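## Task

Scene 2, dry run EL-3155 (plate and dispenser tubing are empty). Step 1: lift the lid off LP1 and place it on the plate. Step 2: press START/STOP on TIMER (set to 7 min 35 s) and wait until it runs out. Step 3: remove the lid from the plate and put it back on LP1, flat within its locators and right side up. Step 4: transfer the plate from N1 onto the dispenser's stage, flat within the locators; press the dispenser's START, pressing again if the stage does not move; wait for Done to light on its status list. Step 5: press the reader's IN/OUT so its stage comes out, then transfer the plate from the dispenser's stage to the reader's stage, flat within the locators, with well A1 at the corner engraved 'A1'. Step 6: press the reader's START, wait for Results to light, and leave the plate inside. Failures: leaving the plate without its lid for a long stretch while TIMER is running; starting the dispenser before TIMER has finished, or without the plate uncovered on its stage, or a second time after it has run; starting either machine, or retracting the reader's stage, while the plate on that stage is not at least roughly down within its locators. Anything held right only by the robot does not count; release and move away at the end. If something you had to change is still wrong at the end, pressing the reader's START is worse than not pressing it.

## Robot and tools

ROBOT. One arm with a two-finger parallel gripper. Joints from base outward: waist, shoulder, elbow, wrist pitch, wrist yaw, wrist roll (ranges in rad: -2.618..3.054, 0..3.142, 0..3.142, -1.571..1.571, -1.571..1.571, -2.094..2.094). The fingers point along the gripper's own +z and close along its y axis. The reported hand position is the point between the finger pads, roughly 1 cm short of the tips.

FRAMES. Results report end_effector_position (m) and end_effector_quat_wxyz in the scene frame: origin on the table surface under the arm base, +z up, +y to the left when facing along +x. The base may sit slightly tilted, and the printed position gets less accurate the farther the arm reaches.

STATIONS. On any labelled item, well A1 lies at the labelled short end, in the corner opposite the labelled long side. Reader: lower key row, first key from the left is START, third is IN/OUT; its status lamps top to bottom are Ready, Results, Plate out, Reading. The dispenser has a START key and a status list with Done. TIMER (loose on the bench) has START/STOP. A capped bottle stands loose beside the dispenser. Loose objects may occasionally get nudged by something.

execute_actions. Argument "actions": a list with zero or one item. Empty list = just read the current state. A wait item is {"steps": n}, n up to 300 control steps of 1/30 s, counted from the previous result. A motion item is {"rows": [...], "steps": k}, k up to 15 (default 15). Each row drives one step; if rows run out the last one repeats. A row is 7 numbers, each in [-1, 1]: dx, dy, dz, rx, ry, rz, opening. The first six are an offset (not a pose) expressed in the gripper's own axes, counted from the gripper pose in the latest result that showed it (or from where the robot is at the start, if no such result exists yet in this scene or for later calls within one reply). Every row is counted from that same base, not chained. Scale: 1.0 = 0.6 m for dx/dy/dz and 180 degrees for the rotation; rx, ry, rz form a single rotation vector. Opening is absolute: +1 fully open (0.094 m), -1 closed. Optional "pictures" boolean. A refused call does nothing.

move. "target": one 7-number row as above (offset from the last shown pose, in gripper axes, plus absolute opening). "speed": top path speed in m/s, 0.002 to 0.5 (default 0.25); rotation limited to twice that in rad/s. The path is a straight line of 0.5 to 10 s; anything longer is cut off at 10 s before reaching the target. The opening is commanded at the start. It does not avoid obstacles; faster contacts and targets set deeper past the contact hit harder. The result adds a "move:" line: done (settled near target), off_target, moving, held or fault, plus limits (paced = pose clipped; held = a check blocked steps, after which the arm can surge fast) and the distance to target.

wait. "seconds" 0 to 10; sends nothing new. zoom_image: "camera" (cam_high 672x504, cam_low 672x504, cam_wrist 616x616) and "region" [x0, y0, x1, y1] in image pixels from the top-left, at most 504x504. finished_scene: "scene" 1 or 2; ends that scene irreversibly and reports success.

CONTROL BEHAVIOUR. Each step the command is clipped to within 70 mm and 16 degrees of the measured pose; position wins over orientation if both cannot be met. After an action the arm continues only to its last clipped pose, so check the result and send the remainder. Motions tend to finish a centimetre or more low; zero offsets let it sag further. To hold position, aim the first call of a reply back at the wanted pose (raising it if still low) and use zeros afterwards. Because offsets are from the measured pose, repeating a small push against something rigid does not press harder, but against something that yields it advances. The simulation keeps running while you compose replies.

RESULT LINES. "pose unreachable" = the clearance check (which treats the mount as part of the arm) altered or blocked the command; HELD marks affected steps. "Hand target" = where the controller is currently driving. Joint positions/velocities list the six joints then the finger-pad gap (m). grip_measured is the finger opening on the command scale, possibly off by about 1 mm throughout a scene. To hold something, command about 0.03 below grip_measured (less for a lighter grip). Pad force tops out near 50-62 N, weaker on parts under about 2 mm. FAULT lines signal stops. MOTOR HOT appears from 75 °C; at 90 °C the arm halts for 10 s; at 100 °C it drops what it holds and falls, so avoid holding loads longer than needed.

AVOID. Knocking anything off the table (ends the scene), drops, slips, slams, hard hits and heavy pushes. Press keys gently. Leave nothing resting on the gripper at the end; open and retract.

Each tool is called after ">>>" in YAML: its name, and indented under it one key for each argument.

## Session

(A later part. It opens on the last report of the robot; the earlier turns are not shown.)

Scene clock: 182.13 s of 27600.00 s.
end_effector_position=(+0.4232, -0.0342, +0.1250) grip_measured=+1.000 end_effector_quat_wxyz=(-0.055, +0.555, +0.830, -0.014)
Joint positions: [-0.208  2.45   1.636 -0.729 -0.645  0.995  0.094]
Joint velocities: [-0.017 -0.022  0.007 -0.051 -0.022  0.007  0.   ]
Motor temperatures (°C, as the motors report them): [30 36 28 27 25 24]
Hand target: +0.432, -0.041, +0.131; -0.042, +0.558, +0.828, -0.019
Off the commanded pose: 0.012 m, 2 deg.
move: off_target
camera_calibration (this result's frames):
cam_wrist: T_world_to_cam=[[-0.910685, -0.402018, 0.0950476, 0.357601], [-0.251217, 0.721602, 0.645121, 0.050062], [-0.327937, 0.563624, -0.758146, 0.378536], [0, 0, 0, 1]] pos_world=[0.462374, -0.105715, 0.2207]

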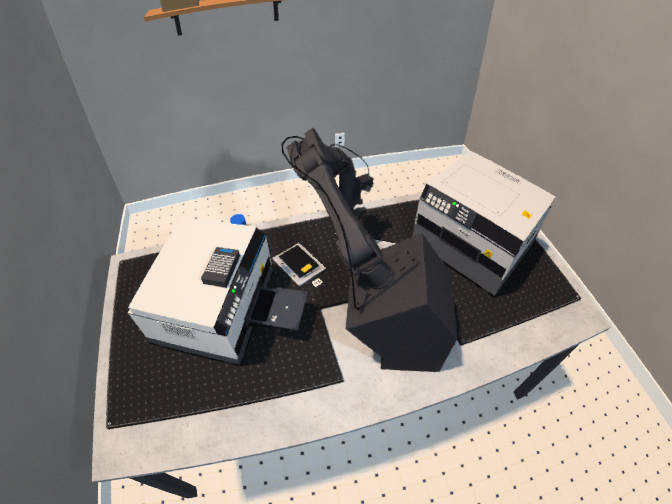

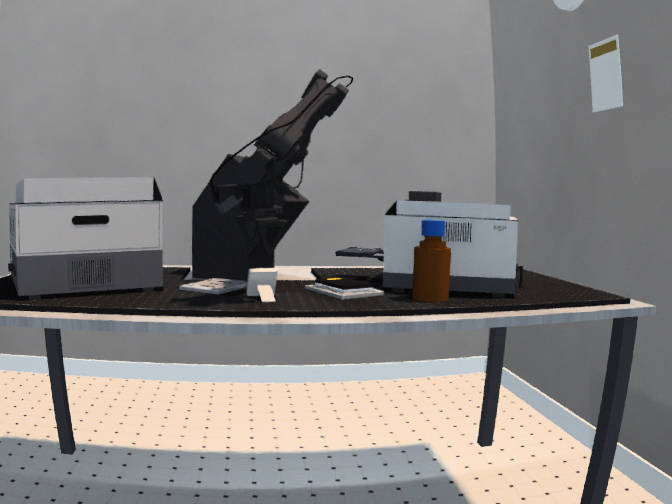

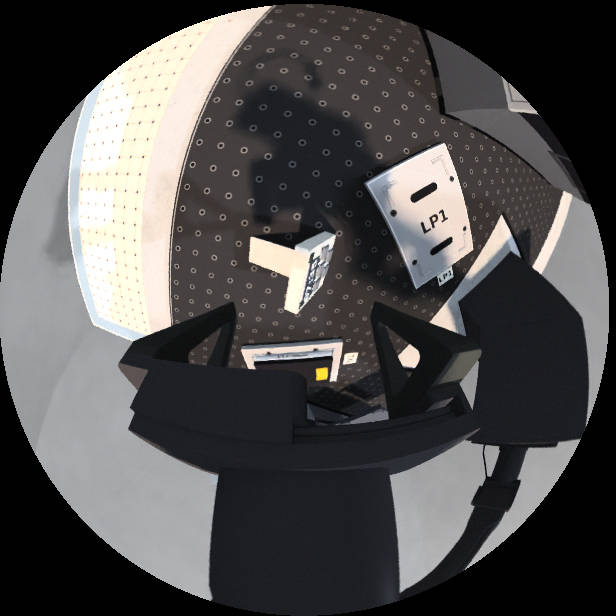

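>>> move:
  target: [-0.018,0.015,0.105,-0.045,-0.03,0,1]
  speed: 0.04

>>> zoom_image:
  camera: "cam_wrist"
  region: [200,200,420,400]

Scene clock: 188.00 s of 27600.00 s.
end_effector_position=(+0.4324, -0.0291, +0.0604) grip_measured=+1.000 end_effector_quat_wxyz=(+0.016, +0.547, +0.837, +0.026)
Joint positions: [-0.111  2.498  1.454 -0.224 -0.628  1.212  0.094]
Joint velocities: [-0.012 -0.012  0.012  0.007 -0.022  0.007  0.   ]
Motor temperatures (°C, as the motors report them): [31 37 28 26 25 24]
Hand target: +0.428, -0.039, +0.061; +0.023, +0.556, +0.831, +0.017
Off the commanded pose: 0.010 m, 2 deg.
move: done
camera_calibration (this result's frames):
cam_wrist: T_world_to_cam=[[-0.906384, -0.419598, -0.049055, 0.380466], [-0.366231, 0.722557, 0.586333, 0.143624], [-0.210579, 0.549408, -0.808584, 0.281556], [0, 0, 0, 1]] pos_world=[0.456738, -0.0988233, 0.162114]

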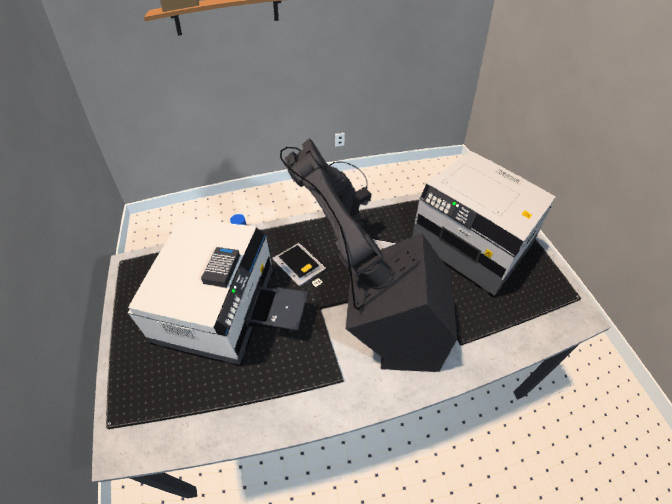

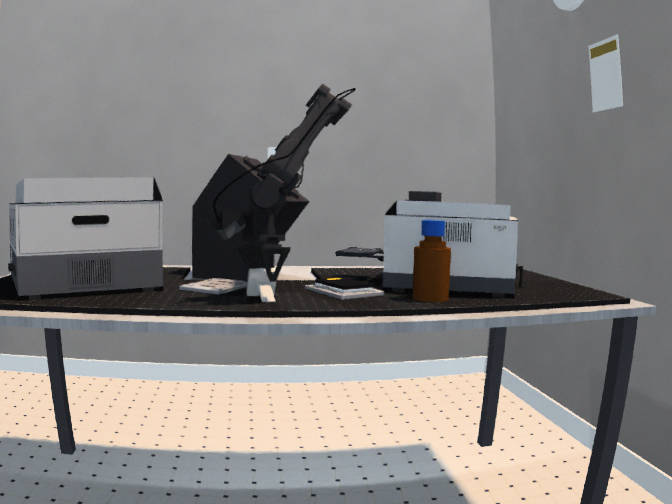

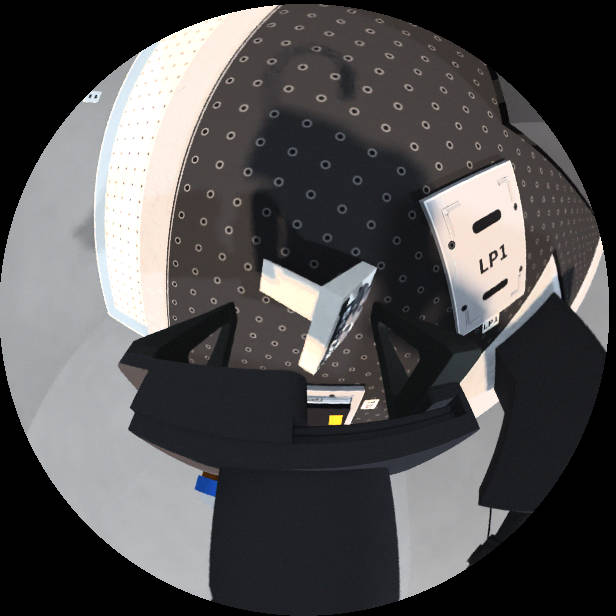

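Region (200, 200, 420, 400) of cam_wrist's 616x616 image, scaled by 2.291, with more detail than that image has; it fills the top 458 rows of this view, and the rest is white.

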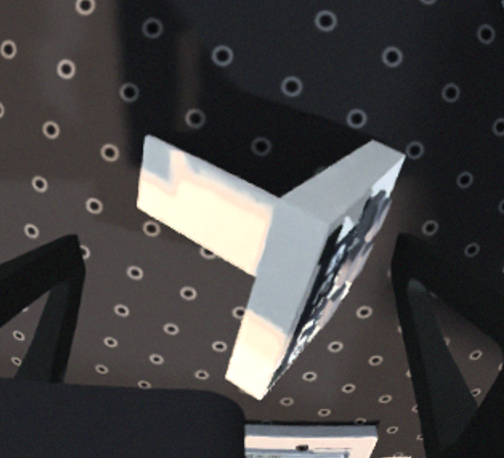

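>>> move:
  target: [-0.01,-0.036,0.02,0,0,0.01,1]
  speed: 0.02

>>> zoom_image:
  camera: "cam_wrist"
  region: [200,200,420,400]

Scene clock: 192.80 s of 27600.00 s.
end_effector_position=(+0.4195, -0.0328, +0.0446) grip_measured=+1.000 end_effector_quat_wxyz=(+0.013, +0.548, +0.836, +0.026)
Joint positions: [-0.098  2.528  1.415 -0.153 -0.629  1.227  0.094]
Joint velocities: [ 0.002 -0.017 -0.002  0.007  0.037 -0.037  0.   ]
Motor temperatures (°C, as the motors report them): [31 37 28 26 25 24]
Hand target: +0.416, -0.043, +0.047; +0.016, +0.560, +0.828, +0.026
Off the commanded pose: 0.011 m, 2 deg.
move: off_target
camera_calibration (this result's frames):
cam_wrist: T_world_to_cam=[[-0.907964, -0.41647, -0.0464059, 0.367071], [-0.360816, 0.720666, 0.591991, 0.148285], [-0.213103, 0.55425, -0.804608, 0.269181], [0, 0, 0, 1]] pos_world=[0.444154, -0.103183, 0.145836]

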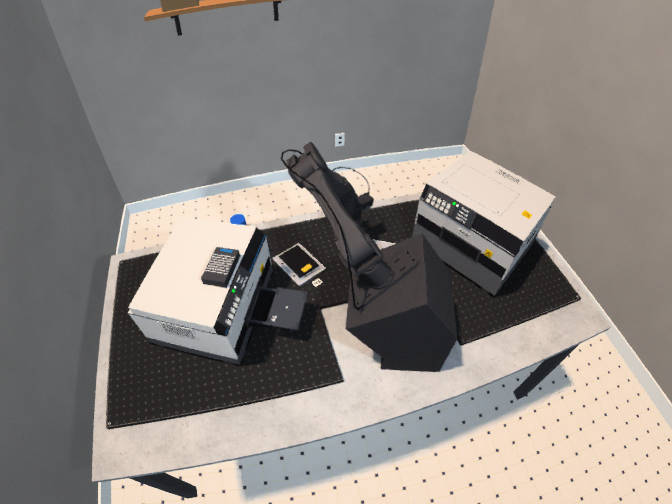

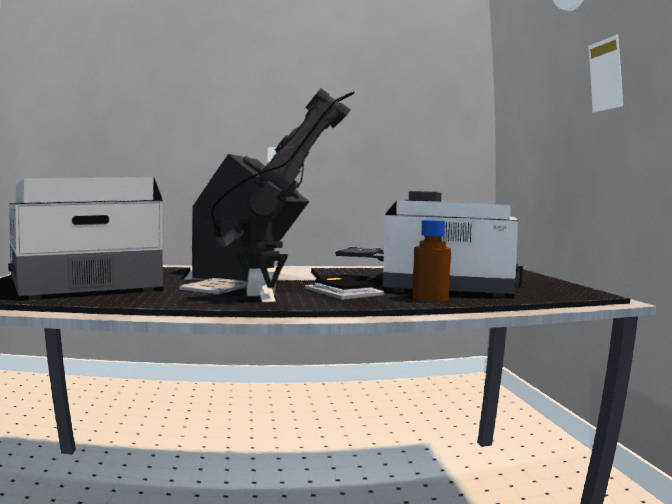

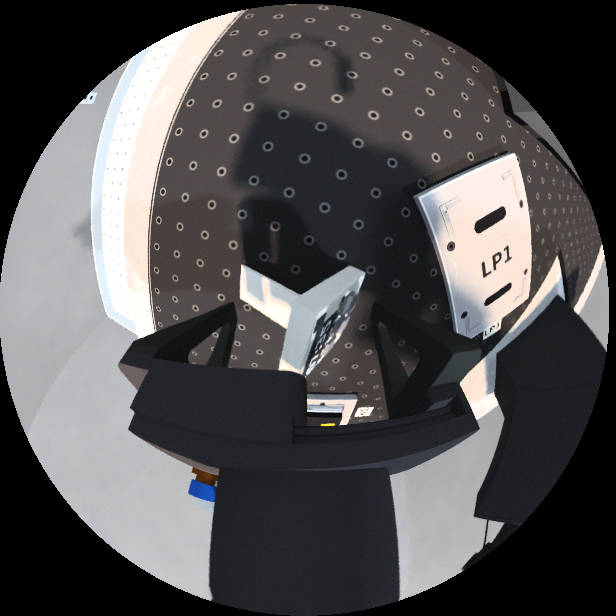

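Region (200, 200, 420, 400) of cam_wrist's 616x616 image, scaled by 2.291, with more detail than that image has; it fills the top 458 rows of this view, and the rest is white.

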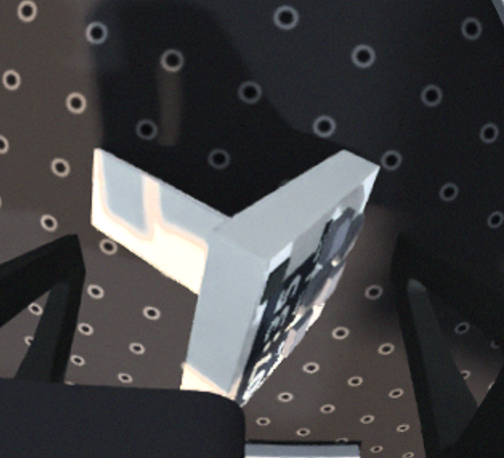

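>>> move:
  target: [-0.02,-0.008,0.012,0,0,0.035,1]
  speed: 0.015

>>> zoom_image:
  camera: "cam_wrist"
  region: [200,200,420,400]

Scene clock: 199.70 s of 27600.00 s.
end_effector_position=(+0.4060, -0.0352, +0.0305) grip_measured=+1.000 end_effector_quat_wxyz=(-0.004, +0.587, +0.809, +0.019)
Joint positions: [-0.085  2.565  1.415 -0.149 -0.632  1.312  0.094]
Joint velocities: [-0.017 -0.012 -0.027 -0.022 -0.022 -0.007  0.   ]
Motor temperatures (°C, as the motors report them): [31 37 28 26 25 24]
Hand target: +0.420, -0.045, +0.038; +0.012, +0.593, +0.805, +0.027
Off the commanded pose: 0.019 m, 2 deg.
move: off_target
camera_calibration (this result's frames):
cam_wrist: T_world_to_cam=[[-0.943925, -0.329839, -0.0145395, 0.369827], [-0.269866, 0.745426, 0.609518, 0.11693], [-0.190205, 0.579263, -0.792639, 0.24751], [0, 0, 0, 1]] pos_world=[0.427722, -0.108553, 0.130292]

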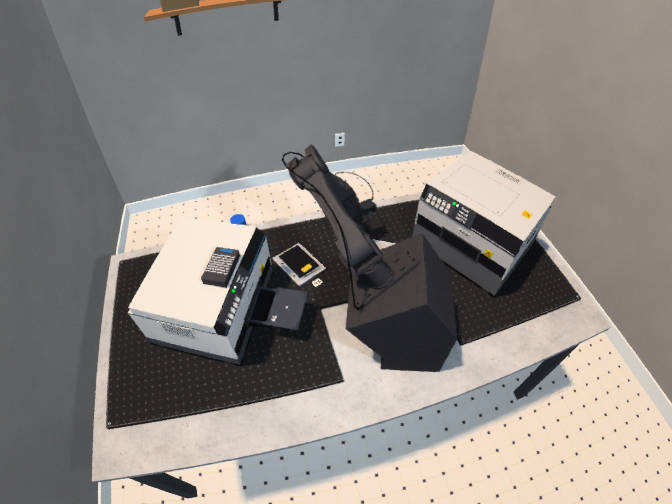

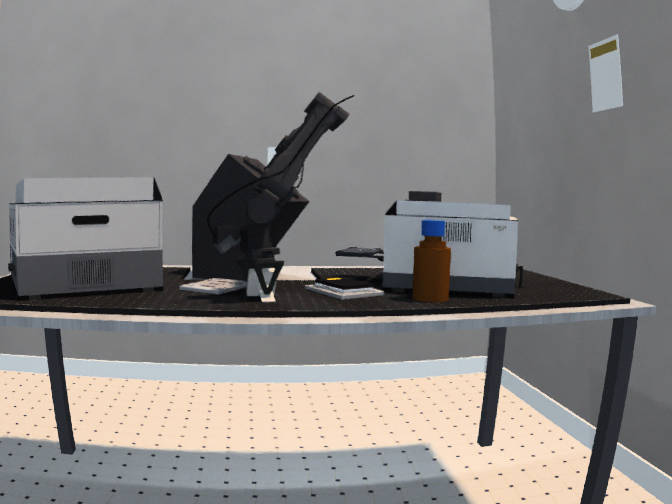

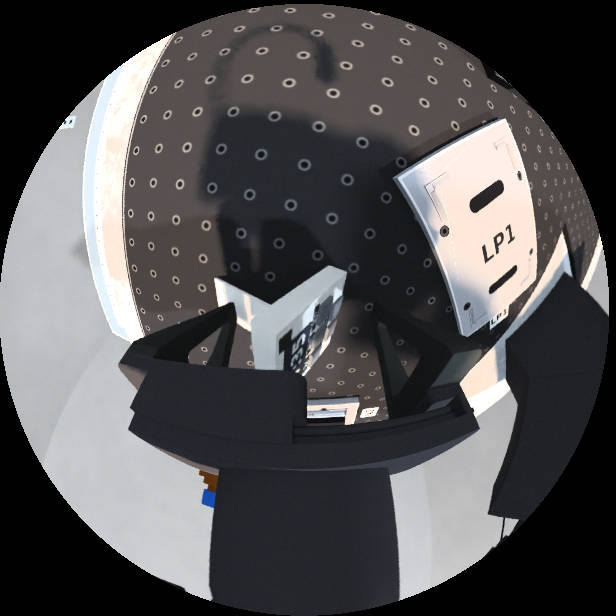

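Region (200, 200, 420, 400) of cam_wrist's 616x616 image, scaled by 2.291, with more detail than that image has; it fills the top 458 rows of this view, and the rest is white.

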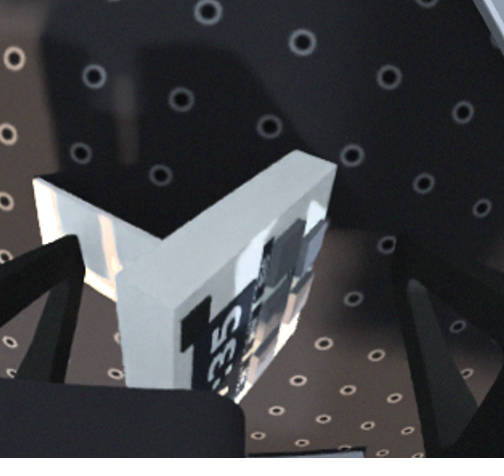

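>>> move:
  target: [-0.028,0.04,-0.018,-0.008,-0.008,0,1]
  speed: 0.015

>>> zoom_image:
  camera: "cam_wrist"
  region: [200,200,420,400]

Scene clock: 205.90 s of 27600.00 s.
end_effector_position=(+0.4226, -0.0325, +0.0335) grip_measured=+1.000 end_effector_quat_wxyz=(-0.001, +0.584, +0.812, +0.021)
Joint positions: [-0.086  2.577  1.488 -0.201 -0.633  1.309  0.094]
Joint velocities: [-0.012  0.002 -0.007  0.022 -0.007 -0.037  0.   ]
Motor temperatures (°C, as the motors report them): [32 37 28 26 25 24]
Hand target: +0.433, -0.044, +0.042; +0.014, +0.587, +0.809, +0.022
Off the commanded pose: 0.018 m, 2 deg.
move: off_target
camera_calibration (this result's frames):
cam_wrist: T_world_to_cam=[[-0.941428, -0.336521, -0.0216274, 0.385376], [-0.279531, 0.742907, 0.608236, 0.121606], [-0.188617, 0.578656, -0.793461, 0.250814], [0, 0, 0, 1]] pos_world=[0.444104, -0.10579, 0.133381]

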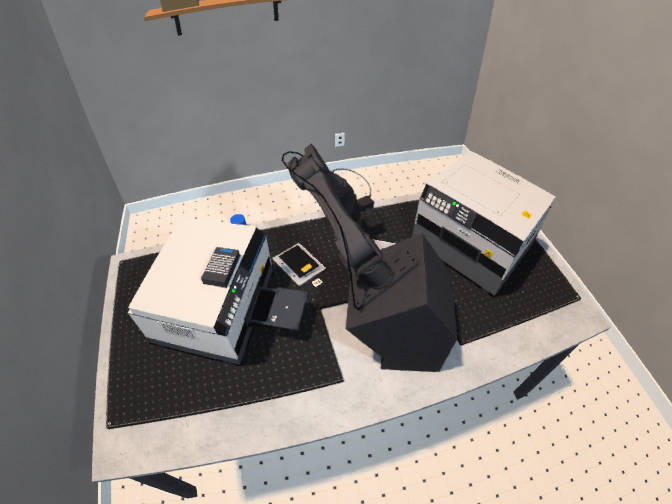

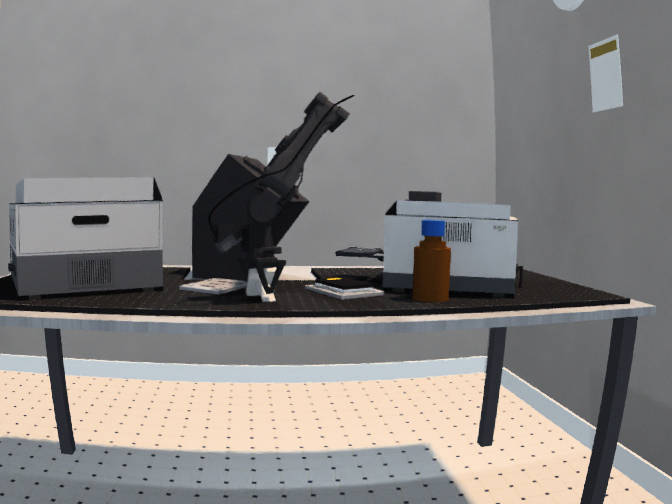

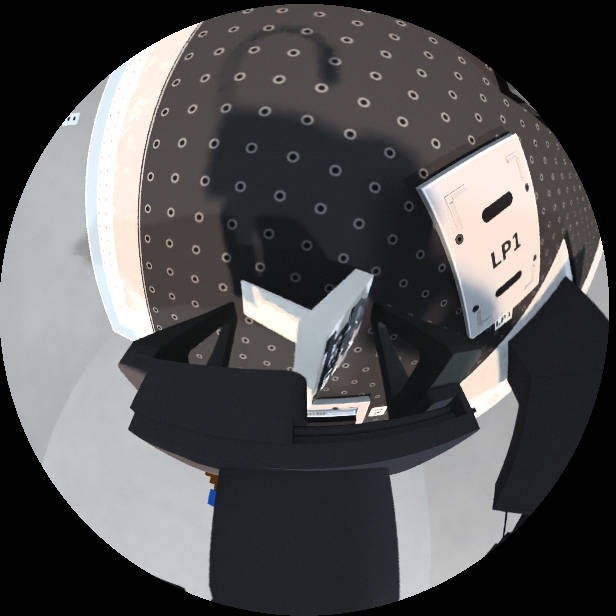

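Region (200, 200, 420, 400) of cam_wrist's 616x616 image, scaled by 2.291, with more detail than that image has; it fills the top 458 rows of this view, and the rest is white.

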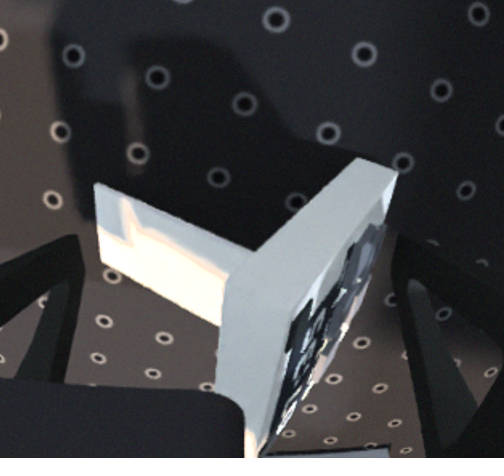

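>>> execute_actions:
  actions:
    - {"rows":[[-0.015,0.004,-0.008,0,0,0,0.9],[-0.015,0.004,-0.008,0,0,0,0.87],[-0.015,0.004,-0.008,0,0,0,0.84],[-0.015,0.004,-0.008,0,0,0,0.81],[-0.015,0.004,-0.008,0,0,0,0.78],[-0.015,0.004,-0.008,0,0,0,0.75],[-0.015,0.004,-0.008,0,0,0,0.72],[-0.015,0.004,-0.008,0,0,0,0.69],[-0.015,0.004,-0.008,0,0,0,0.66],[-0.015,0.004,-0.008,0,0,0,0.63],[-0.015,0.004,-0.008,0,0,0,0.6],[-0.015,0.004,-0.008,0,0,0,0.57],[-0.015,0.004,-0.008,0,0,0,0.54],[-0.015,0.004,-0.008,0,0,0,0.52],[-0.015,0.004,-0.008,0,0,0,0.5]]}
  pictures: false

>>> wait:
  seconds: 0.7

>>> zoom_image:
  camera: "cam_wrist"
  region: [200,200,420,400]

Scene clock: 213.40 s of 27600.00 s.
end_effector_position=(+0.4143, -0.0340, +0.0308) grip_measured=+0.513 end_effector_quat_wxyz=(-0.013, +0.585, +0.811, +0.015)
Joint positions: [-0.086  2.586  1.488 -0.225 -0.637  1.292  0.071]
Joint velocities: [-0.007 -0.012  0.002 -0.007 -0.037 -0.081 -0.022]
Motor temperatures (°C, as the motors report them): [32 38 29 26 25 24]
Hand target: +0.427, -0.040, +0.039; -0.001, +0.584, +0.811, +0.021
Off the commanded pose: 0.016 m, 2 deg.
Steps of this call (steps 1 to 210: nothing new was sent; steps 211 to 225: all 15 steps of this action). Readings (end_effector_position):
211: (+0.4217, -0.0325, +0.0335)
212: (+0.4210, -0.0324, +0.0335)
214: (+0.4194, -0.0326, +0.0330)
218: (+0.4158, -0.0337, +0.0313)
225: the state above

Scene clock: 214.10 s of 27600.00 s.
end_effector_position=(+0.4143, -0.0339, +0.0308) grip_measured=+0.503 end_effector_quat_wxyz=(-0.013, +0.584, +0.811, +0.015)
Joint positions: [-0.086  2.586  1.488 -0.225 -0.637  1.291  0.071]
Joint velocities: [-0.012 -0.002 -0.007 -0.037 -0.051 -0.022 -0.   ]
Motor temperatures (°C, as the motors report them): [32 38 29 26 24 24]
Hand target: +0.427, -0.040, +0.039; -0.001, +0.584, +0.811, +0.021
Off the commanded pose: 0.017 m, 2 deg.
Steps of this call (steps 1 to 21: nothing new was sent). Readings (end_effector_position):
1: (+0.4143, -0.0340, +0.0308)
2: (+0.4143, -0.0340, +0.0308)
4: (+0.4143, -0.0339, +0.0308)
8: (+0.4143, -0.0339, +0.0308)
21: the state above
camera_calibration (this result's frames):
cam_wrist: T_world_to_cam=[[-0.941855, -0.336012, 0.00239035, 0.376544], [-0.262816, 0.74108, 0.617842, 0.1147], [-0.209374, 0.581289, -0.786299, 0.256406], [0, 0, 0, 1]] pos_world=[0.438479, -0.107525, 0.129845]

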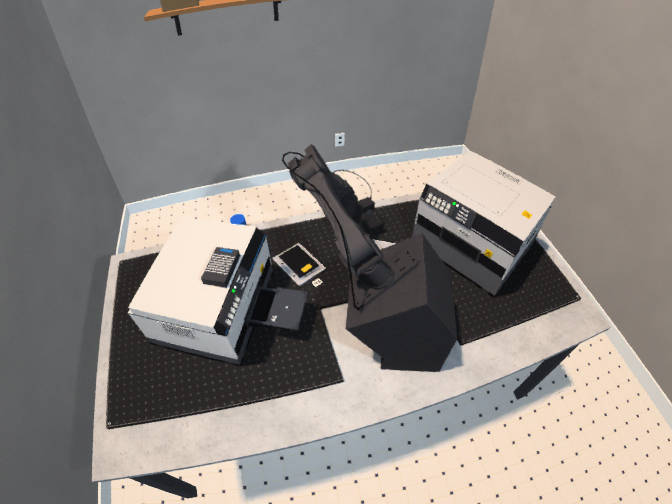

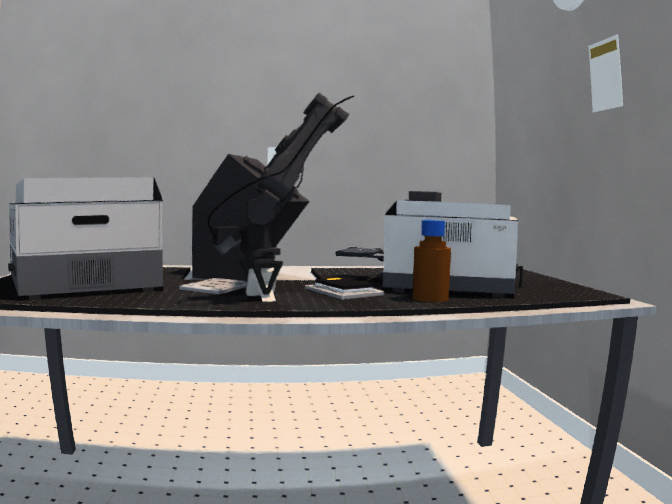

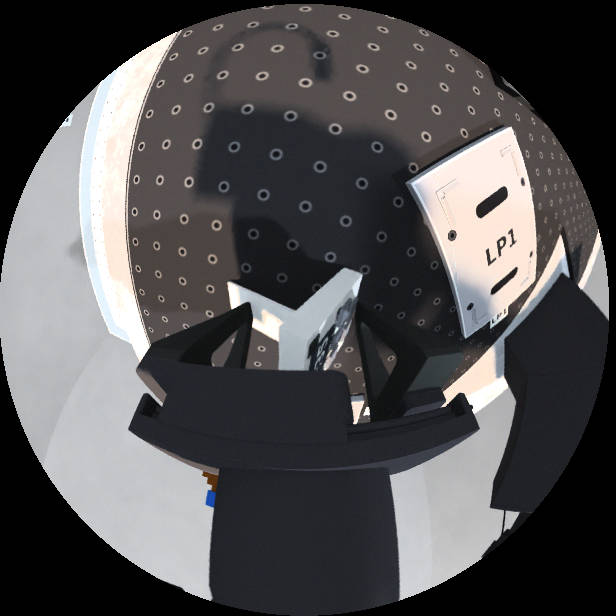

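Region (200, 200, 420, 400) of cam_wrist's 616x616 image, scaled by 2.291, with more detail than that image has; it fills the top 458 rows of this view, and the rest is white.

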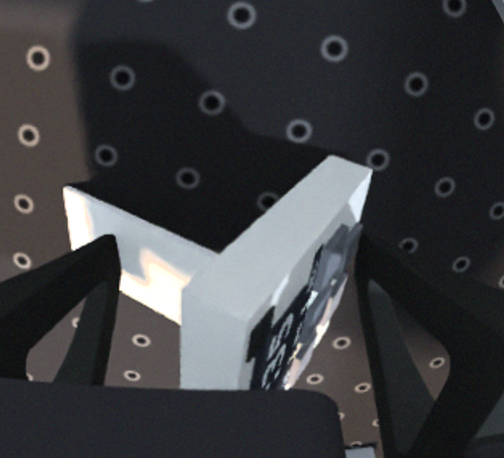

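>>> execute_actions:
  actions:
    - {"rows":[[-0.016,0.017,-0.0135,-0.0076,-0.004,0,0.48],[-0.016,0.017,-0.0135,-0.0076,-0.004,0,0.47],[-0.016,0.017,-0.0135,-0.0076,-0.004,0,0.46],[-0.016,0.017,-0.0135,-0.0076,-0.004,0,0.45],[-0.016,0.017,-0.0135,-0.0076,-0.004,0,0.44],[-0.016,0.017,-0.0135,-0.0076,-0.004,0,0.43],[-0.016,0.017,-0.0135,-0.0076,-0.004,0,0.42],[-0.016,0.017,-0.0135,-0.0076,-0.004,0,0.41],[-0.016,0.017,-0.0135,-0.0076,-0.004,0,0.40]]}

>>> zoom_image:
  camera: "cam_wrist"
  region: [200,200,420,400]

Scene clock: 218.33 s of 27600.00 s.
end_effector_position=(+0.4143, -0.0343, +0.0315) grip_measured=+0.403 end_effector_quat_wxyz=(-0.014, +0.586, +0.810, +0.016)
Joint positions: [-0.088  2.586  1.488 -0.227 -0.641  1.291  0.066]
Joint velocities: [ 0.012 -0.027 -0.012  0.022 -0.051  0.037 -0.   ]
Motor temperatures (°C, as the motors report them): [33 38 29 26 24 24]
Hand target: +0.427, -0.040, +0.039; -0.001, +0.584, +0.811, +0.021
Off the commanded pose: 0.016 m, 2 deg.
Steps of this call (steps 1 to 112: nothing new was sent; steps 113 to 127: all 15 steps of this action). Readings (end_effector_position):
113: (+0.4143, -0.0339, +0.0308)
114: (+0.4143, -0.0339, +0.0308)
116: (+0.4143, -0.0339, +0.0308)
120: (+0.4142, -0.0340, +0.0310)
127: the state above
camera_calibration (this result's frames):
cam_wrist: T_world_to_cam=[[-0.94286, -0.333186, 0.00126805, 0.376935], [-0.260633, 0.739909, 0.620165, 0.113545], [-0.207569, 0.584399, -0.78447, 0.256443], [0, 0, 0, 1]] pos_world=[0.43822, -0.108288, 0.130277]

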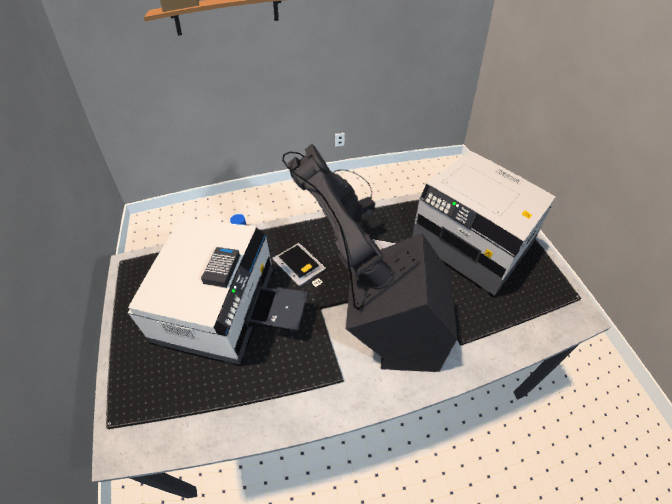

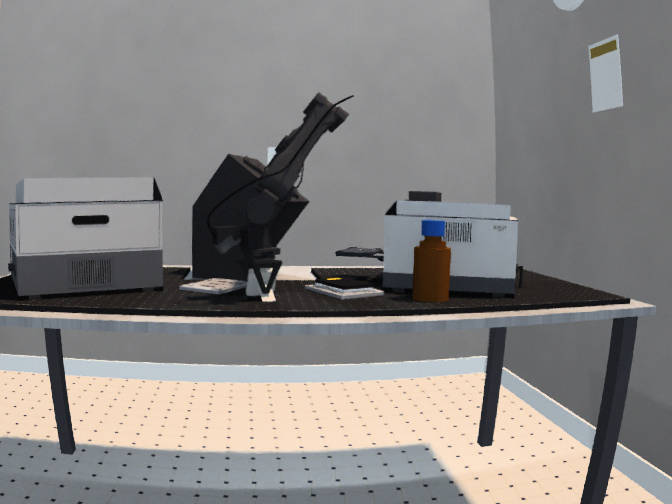

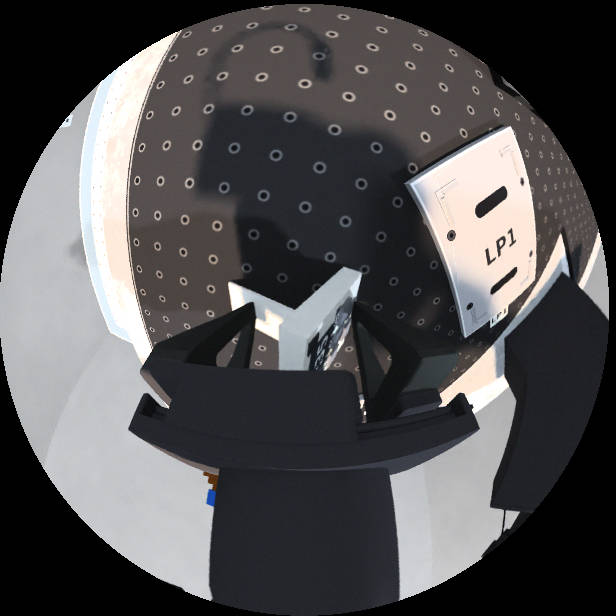

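Region (200, 200, 420, 400) of cam_wrist's 616x616 image, scaled by 2.291, with more detail than that image has; it fills the top 458 rows of this view, and the rest is white.

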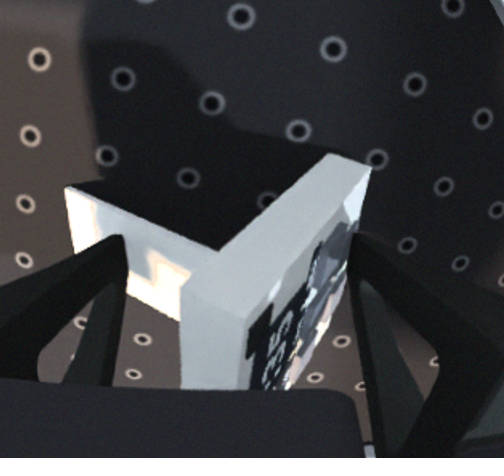

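>>> execute_actions:
  actions:
    - {"rows":[[-0.016,0.017,-0.012,-0.0076,-0.004,0,0.39],[-0.016,0.017,-0.012,-0.0076,-0.004,0,0.38],[-0.016,0.017,-0.012,-0.0076,-0.004,0,0.37],[-0.016,0.017,-0.012,-0.0076,-0.004,0,0.36],[-0.016,0.017,-0.012,-0.0076,-0.004,0,0.35],[-0.016,0.017,-0.012,-0.0076,-0.004,0,0.34]]}
  pictures: false

>>> execute_actions:
  actions:
    - {"steps":40}

>>> zoom_image:
  camera: "cam_wrist"
  region: [270,270,380,380]

Scene clock: 222.20 s of 27600.00 s.
end_effector_position=(+0.4142, -0.0350, +0.0324) grip_measured=+0.344 end_effector_quat_wxyz=(-0.015, +0.587, +0.809, +0.018)
Joint positions: [-0.092  2.586  1.488 -0.229 -0.646  1.291  0.063]
Joint velocities: [-0.002  0.007 -0.007 -0.007 -0.022  0.037 -0.001]
Motor temperatures (°C, as the motors report them): [33 38 29 26 24 24]
Hand target: +0.427, -0.040, +0.039; -0.002, +0.586, +0.810, +0.022
Off the commanded pose: 0.015 m, 2 deg.
Steps of this call (steps 1 to 101: nothing new was sent; steps 102 to 116: all 15 steps of this action). Readings (end_effector_position):
102: (+0.4143, -0.0343, +0.0315)
103: (+0.4143, -0.0344, +0.0316)
105: (+0.4142, -0.0345, +0.0319)
109: (+0.4142, -0.0350, +0.0324)
116: the state above

Scene clock: 223.53 s of 27600.00 s.
end_effector_position=(+0.4142, -0.0350, +0.0324) grip_measured=+0.344 end_effector_quat_wxyz=(-0.015, +0.587, +0.809, +0.018)
Joint positions: [-0.092  2.586  1.488 -0.229 -0.646  1.291  0.063]
Joint velocities: [-0.007  0.002 -0.002 -0.007  0.022 -0.051  0.001]
Motor temperatures (°C, as the motors report them): [32 38 29 26 24 24]
Hand target: +0.427, -0.040, +0.039; -0.002, +0.586, +0.810, +0.022
Off the commanded pose: 0.015 m, 2 deg.
Steps of this call (steps 1 to 40: nothing new was sent). Readings (end_effector_position):
1: (+0.4142, -0.0350, +0.0324)
2: (+0.4142, -0.0350, +0.0324)
4: (+0.4142, -0.0350, +0.0324)
8: (+0.4142, -0.0350, +0.0324)
40: the state above
camera_calibration (this result's frames):
cam_wrist: T_world_to_cam=[[-0.944302, -0.329081, 0.0000019284, 0.377427], [-0.257453, 0.738769, 0.622848, 0.112013], [-0.204968, 0.588156, -0.782343, 0.256564], [0, 0, 0, 1]] pos_world=[0.437831, -0.109447, 0.130954]

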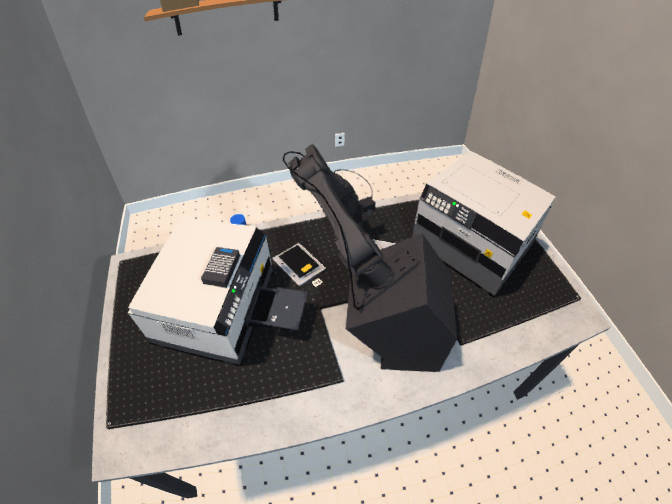

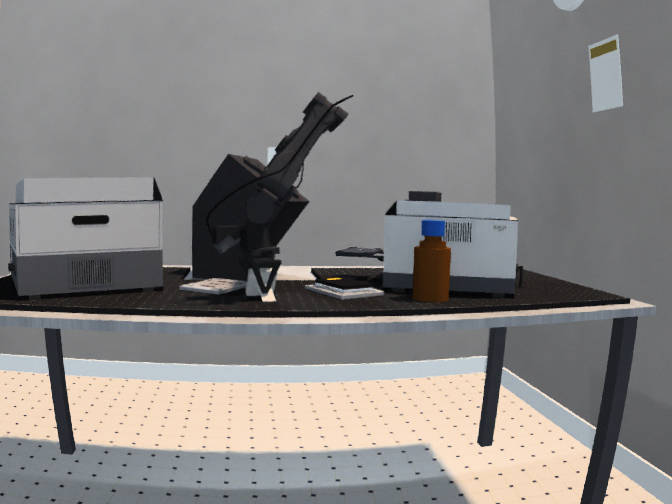

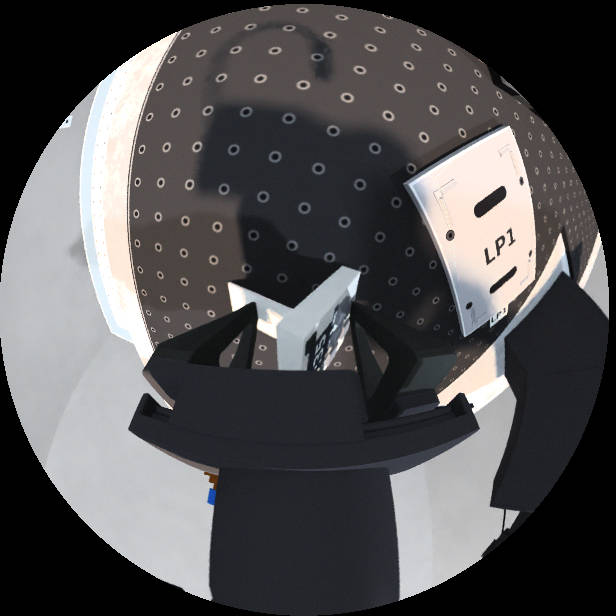

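Region (270, 270, 380, 380) of cam_wrist's 616x616 image, scaled by 4.582, with more detail than that image has.

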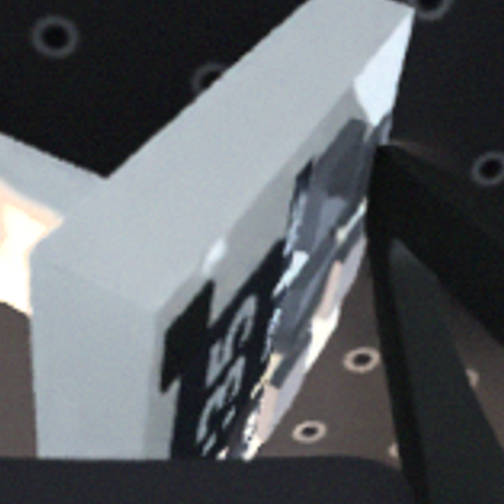

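>>> execute_actions:
  actions:
    - {"rows":[[-0.014,0.017,-0.008,-0.0076,-0.004,0,0.33],[-0.014,0.017,-0.008,-0.0076,-0.004,0,0.32],[-0.014,0.017,-0.008,-0.0076,-0.004,0,0.31],[-0.014,0.017,-0.008,-0.0076,-0.004,0,0.30],[-0.014,0.017,-0.008,-0.0076,-0.004,0,0.29],[-0.014,0.017,-0.008,-0.0076,-0.004,0,0.28]]}

>>> zoom_image:
  camera: "cam_wrist"
  region: [270,270,380,380]

Scene clock: 227.60 s of 27600.00 s.
end_effector_position=(+0.4146, -0.0357, +0.0333) grip_measured=+0.284 end_effector_quat_wxyz=(-0.015, +0.588, +0.808, +0.019)
Joint positions: [-0.096  2.586  1.488 -0.229 -0.65   1.291  0.06 ]
Joint velocities: [-0.012  0.007 -0.002 -0.11  -0.022 -0.007  0.   ]
Motor temperatures (°C, as the motors report them): [32 38 29 26 24 24]
Hand target: +0.426, -0.040, +0.037; -0.002, +0.587, +0.809, +0.024
Off the commanded pose: 0.013 m, 1 deg.
Steps of this call (steps 1 to 107: nothing new was sent; steps 108 to 122: all 15 steps of this action). Readings (end_effector_position):
108: (+0.4142, -0.0350, +0.0324)
109: (+0.4142, -0.0350, +0.0324)
111: (+0.4144, -0.0352, +0.0327)
115: (+0.4146, -0.0357, +0.0333)
122: the state above
camera_calibration (this result's frames):
cam_wrist: T_world_to_cam=[[-0.945201, -0.326477, -0.00267768, 0.378128], [-0.256532, 0.737576, 0.624639, 0.111588], [-0.201955, 0.591096, -0.780909, 0.256506], [0, 0, 0, 1]] pos_world=[0.437835, -0.110474, 0.131619]

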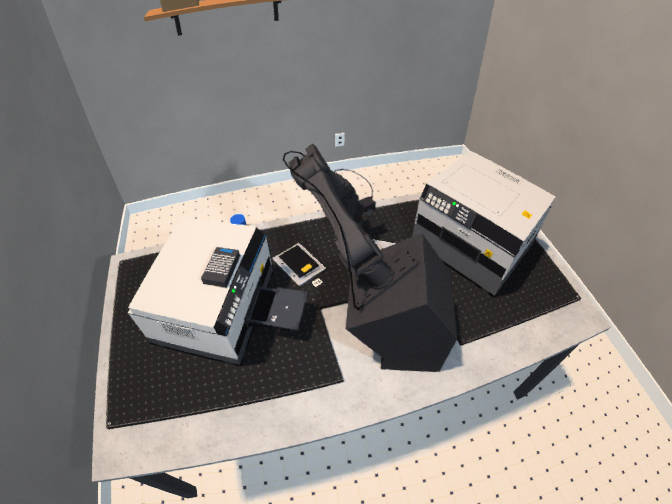

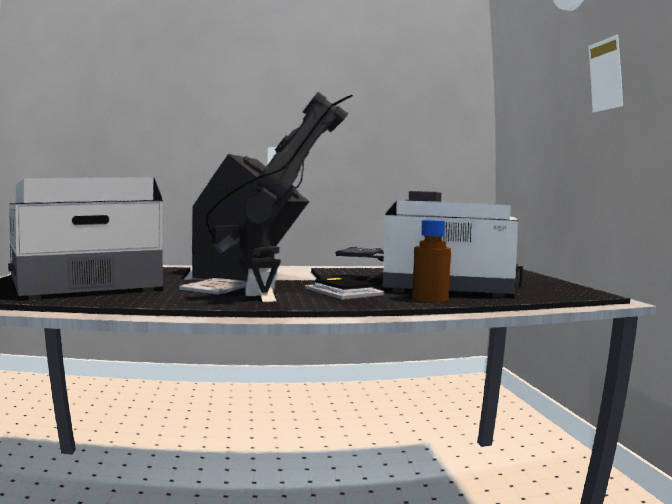

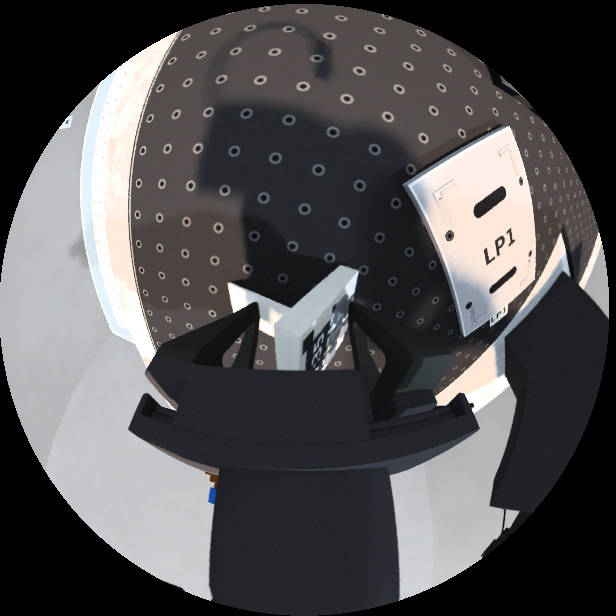

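Region (270, 270, 380, 380) of cam_wrist's 616x616 image, scaled by 4.582, with more detail than that image has.

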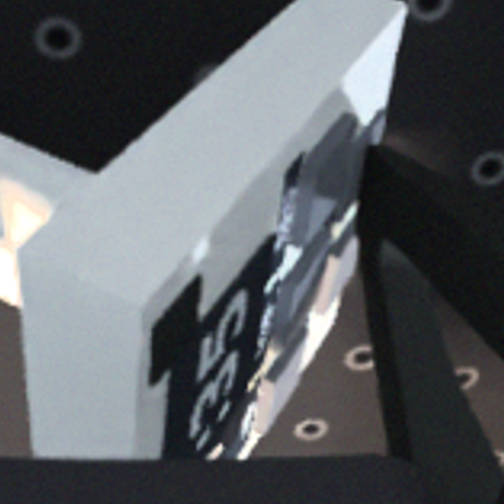

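>>> execute_actions:
  actions:
    - {"rows":[[-0.006,0.016,0.0,-0.0076,-0.004,0,0.27]]}

>>> zoom_image:
  camera: "cam_wrist"
  region: [270,270,380,380]

Scene clock: 231.03 s of 27600.00 s.
end_effector_position=(+0.4152, -0.0357, +0.0333) grip_measured=+0.274 end_effector_quat_wxyz=(-0.014, +0.592, +0.806, +0.020)
Joint positions: [-0.096  2.586  1.488 -0.226 -0.65   1.302  0.06 ]
Joint velocities: [ 0.002 -0.002 -0.007  0.11  -0.037  0.051 -0.   ]
Motor temperatures (°C, as the motors report them): [32 38 29 26 24 24]
Hand target: +0.425, -0.036, +0.034; -0.003, +0.589, +0.808, +0.025
Off the commanded pose: 0.010 m, 2 deg.
Steps of this call (steps 1 to 88: nothing new was sent; steps 89 to 103: all 15 steps of this action). Readings (end_effector_position):
89: (+0.4147, -0.0357, +0.0333)
90: (+0.4147, -0.0357, +0.0333)
92: (+0.4149, -0.0357, +0.0333)
96: (+0.4152, -0.0356, +0.0333)
103: the state above
camera_calibration (this result's frames):
cam_wrist: T_world_to_cam=[[-0.948146, -0.317806, -0.00428895, 0.380255], [-0.250814, 0.739856, 0.624263, 0.109439], [-0.195222, 0.592968, -0.781202, 0.253891], [0, 0, 0, 1]] pos_world=[0.437551, -0.110671, 0.131652]

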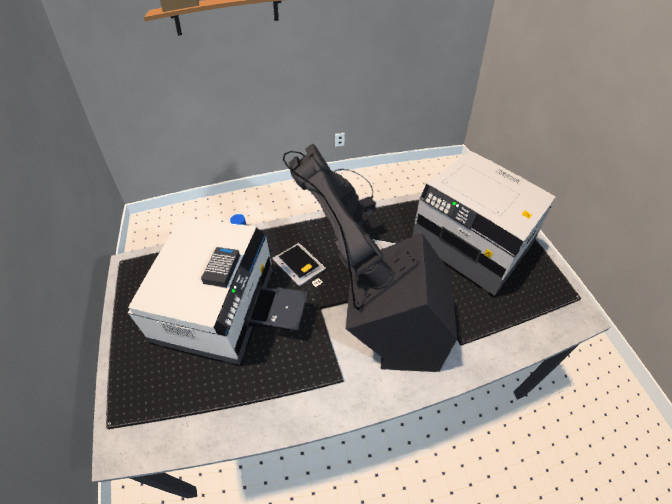

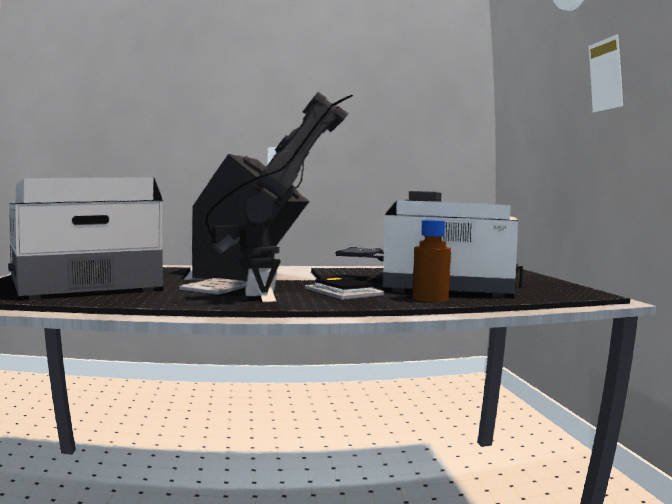

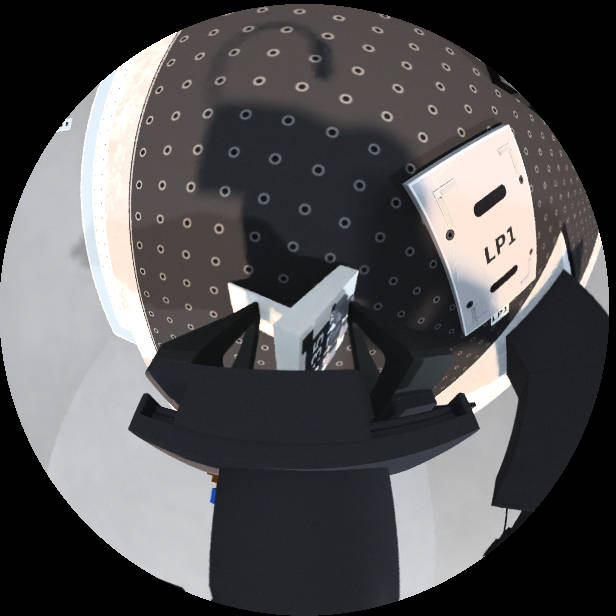

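Region (270, 270, 380, 380) of cam_wrist's 616x616 image, scaled by 4.582, with more detail than that image has.

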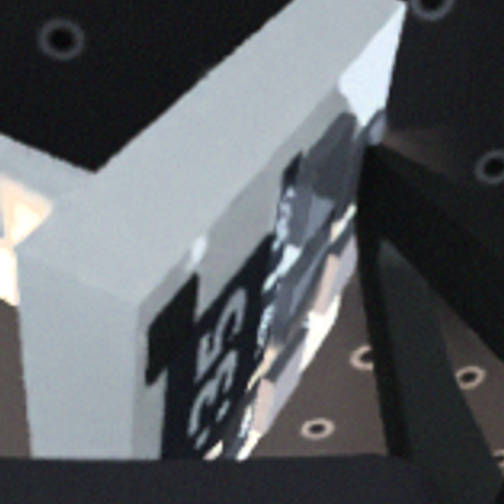

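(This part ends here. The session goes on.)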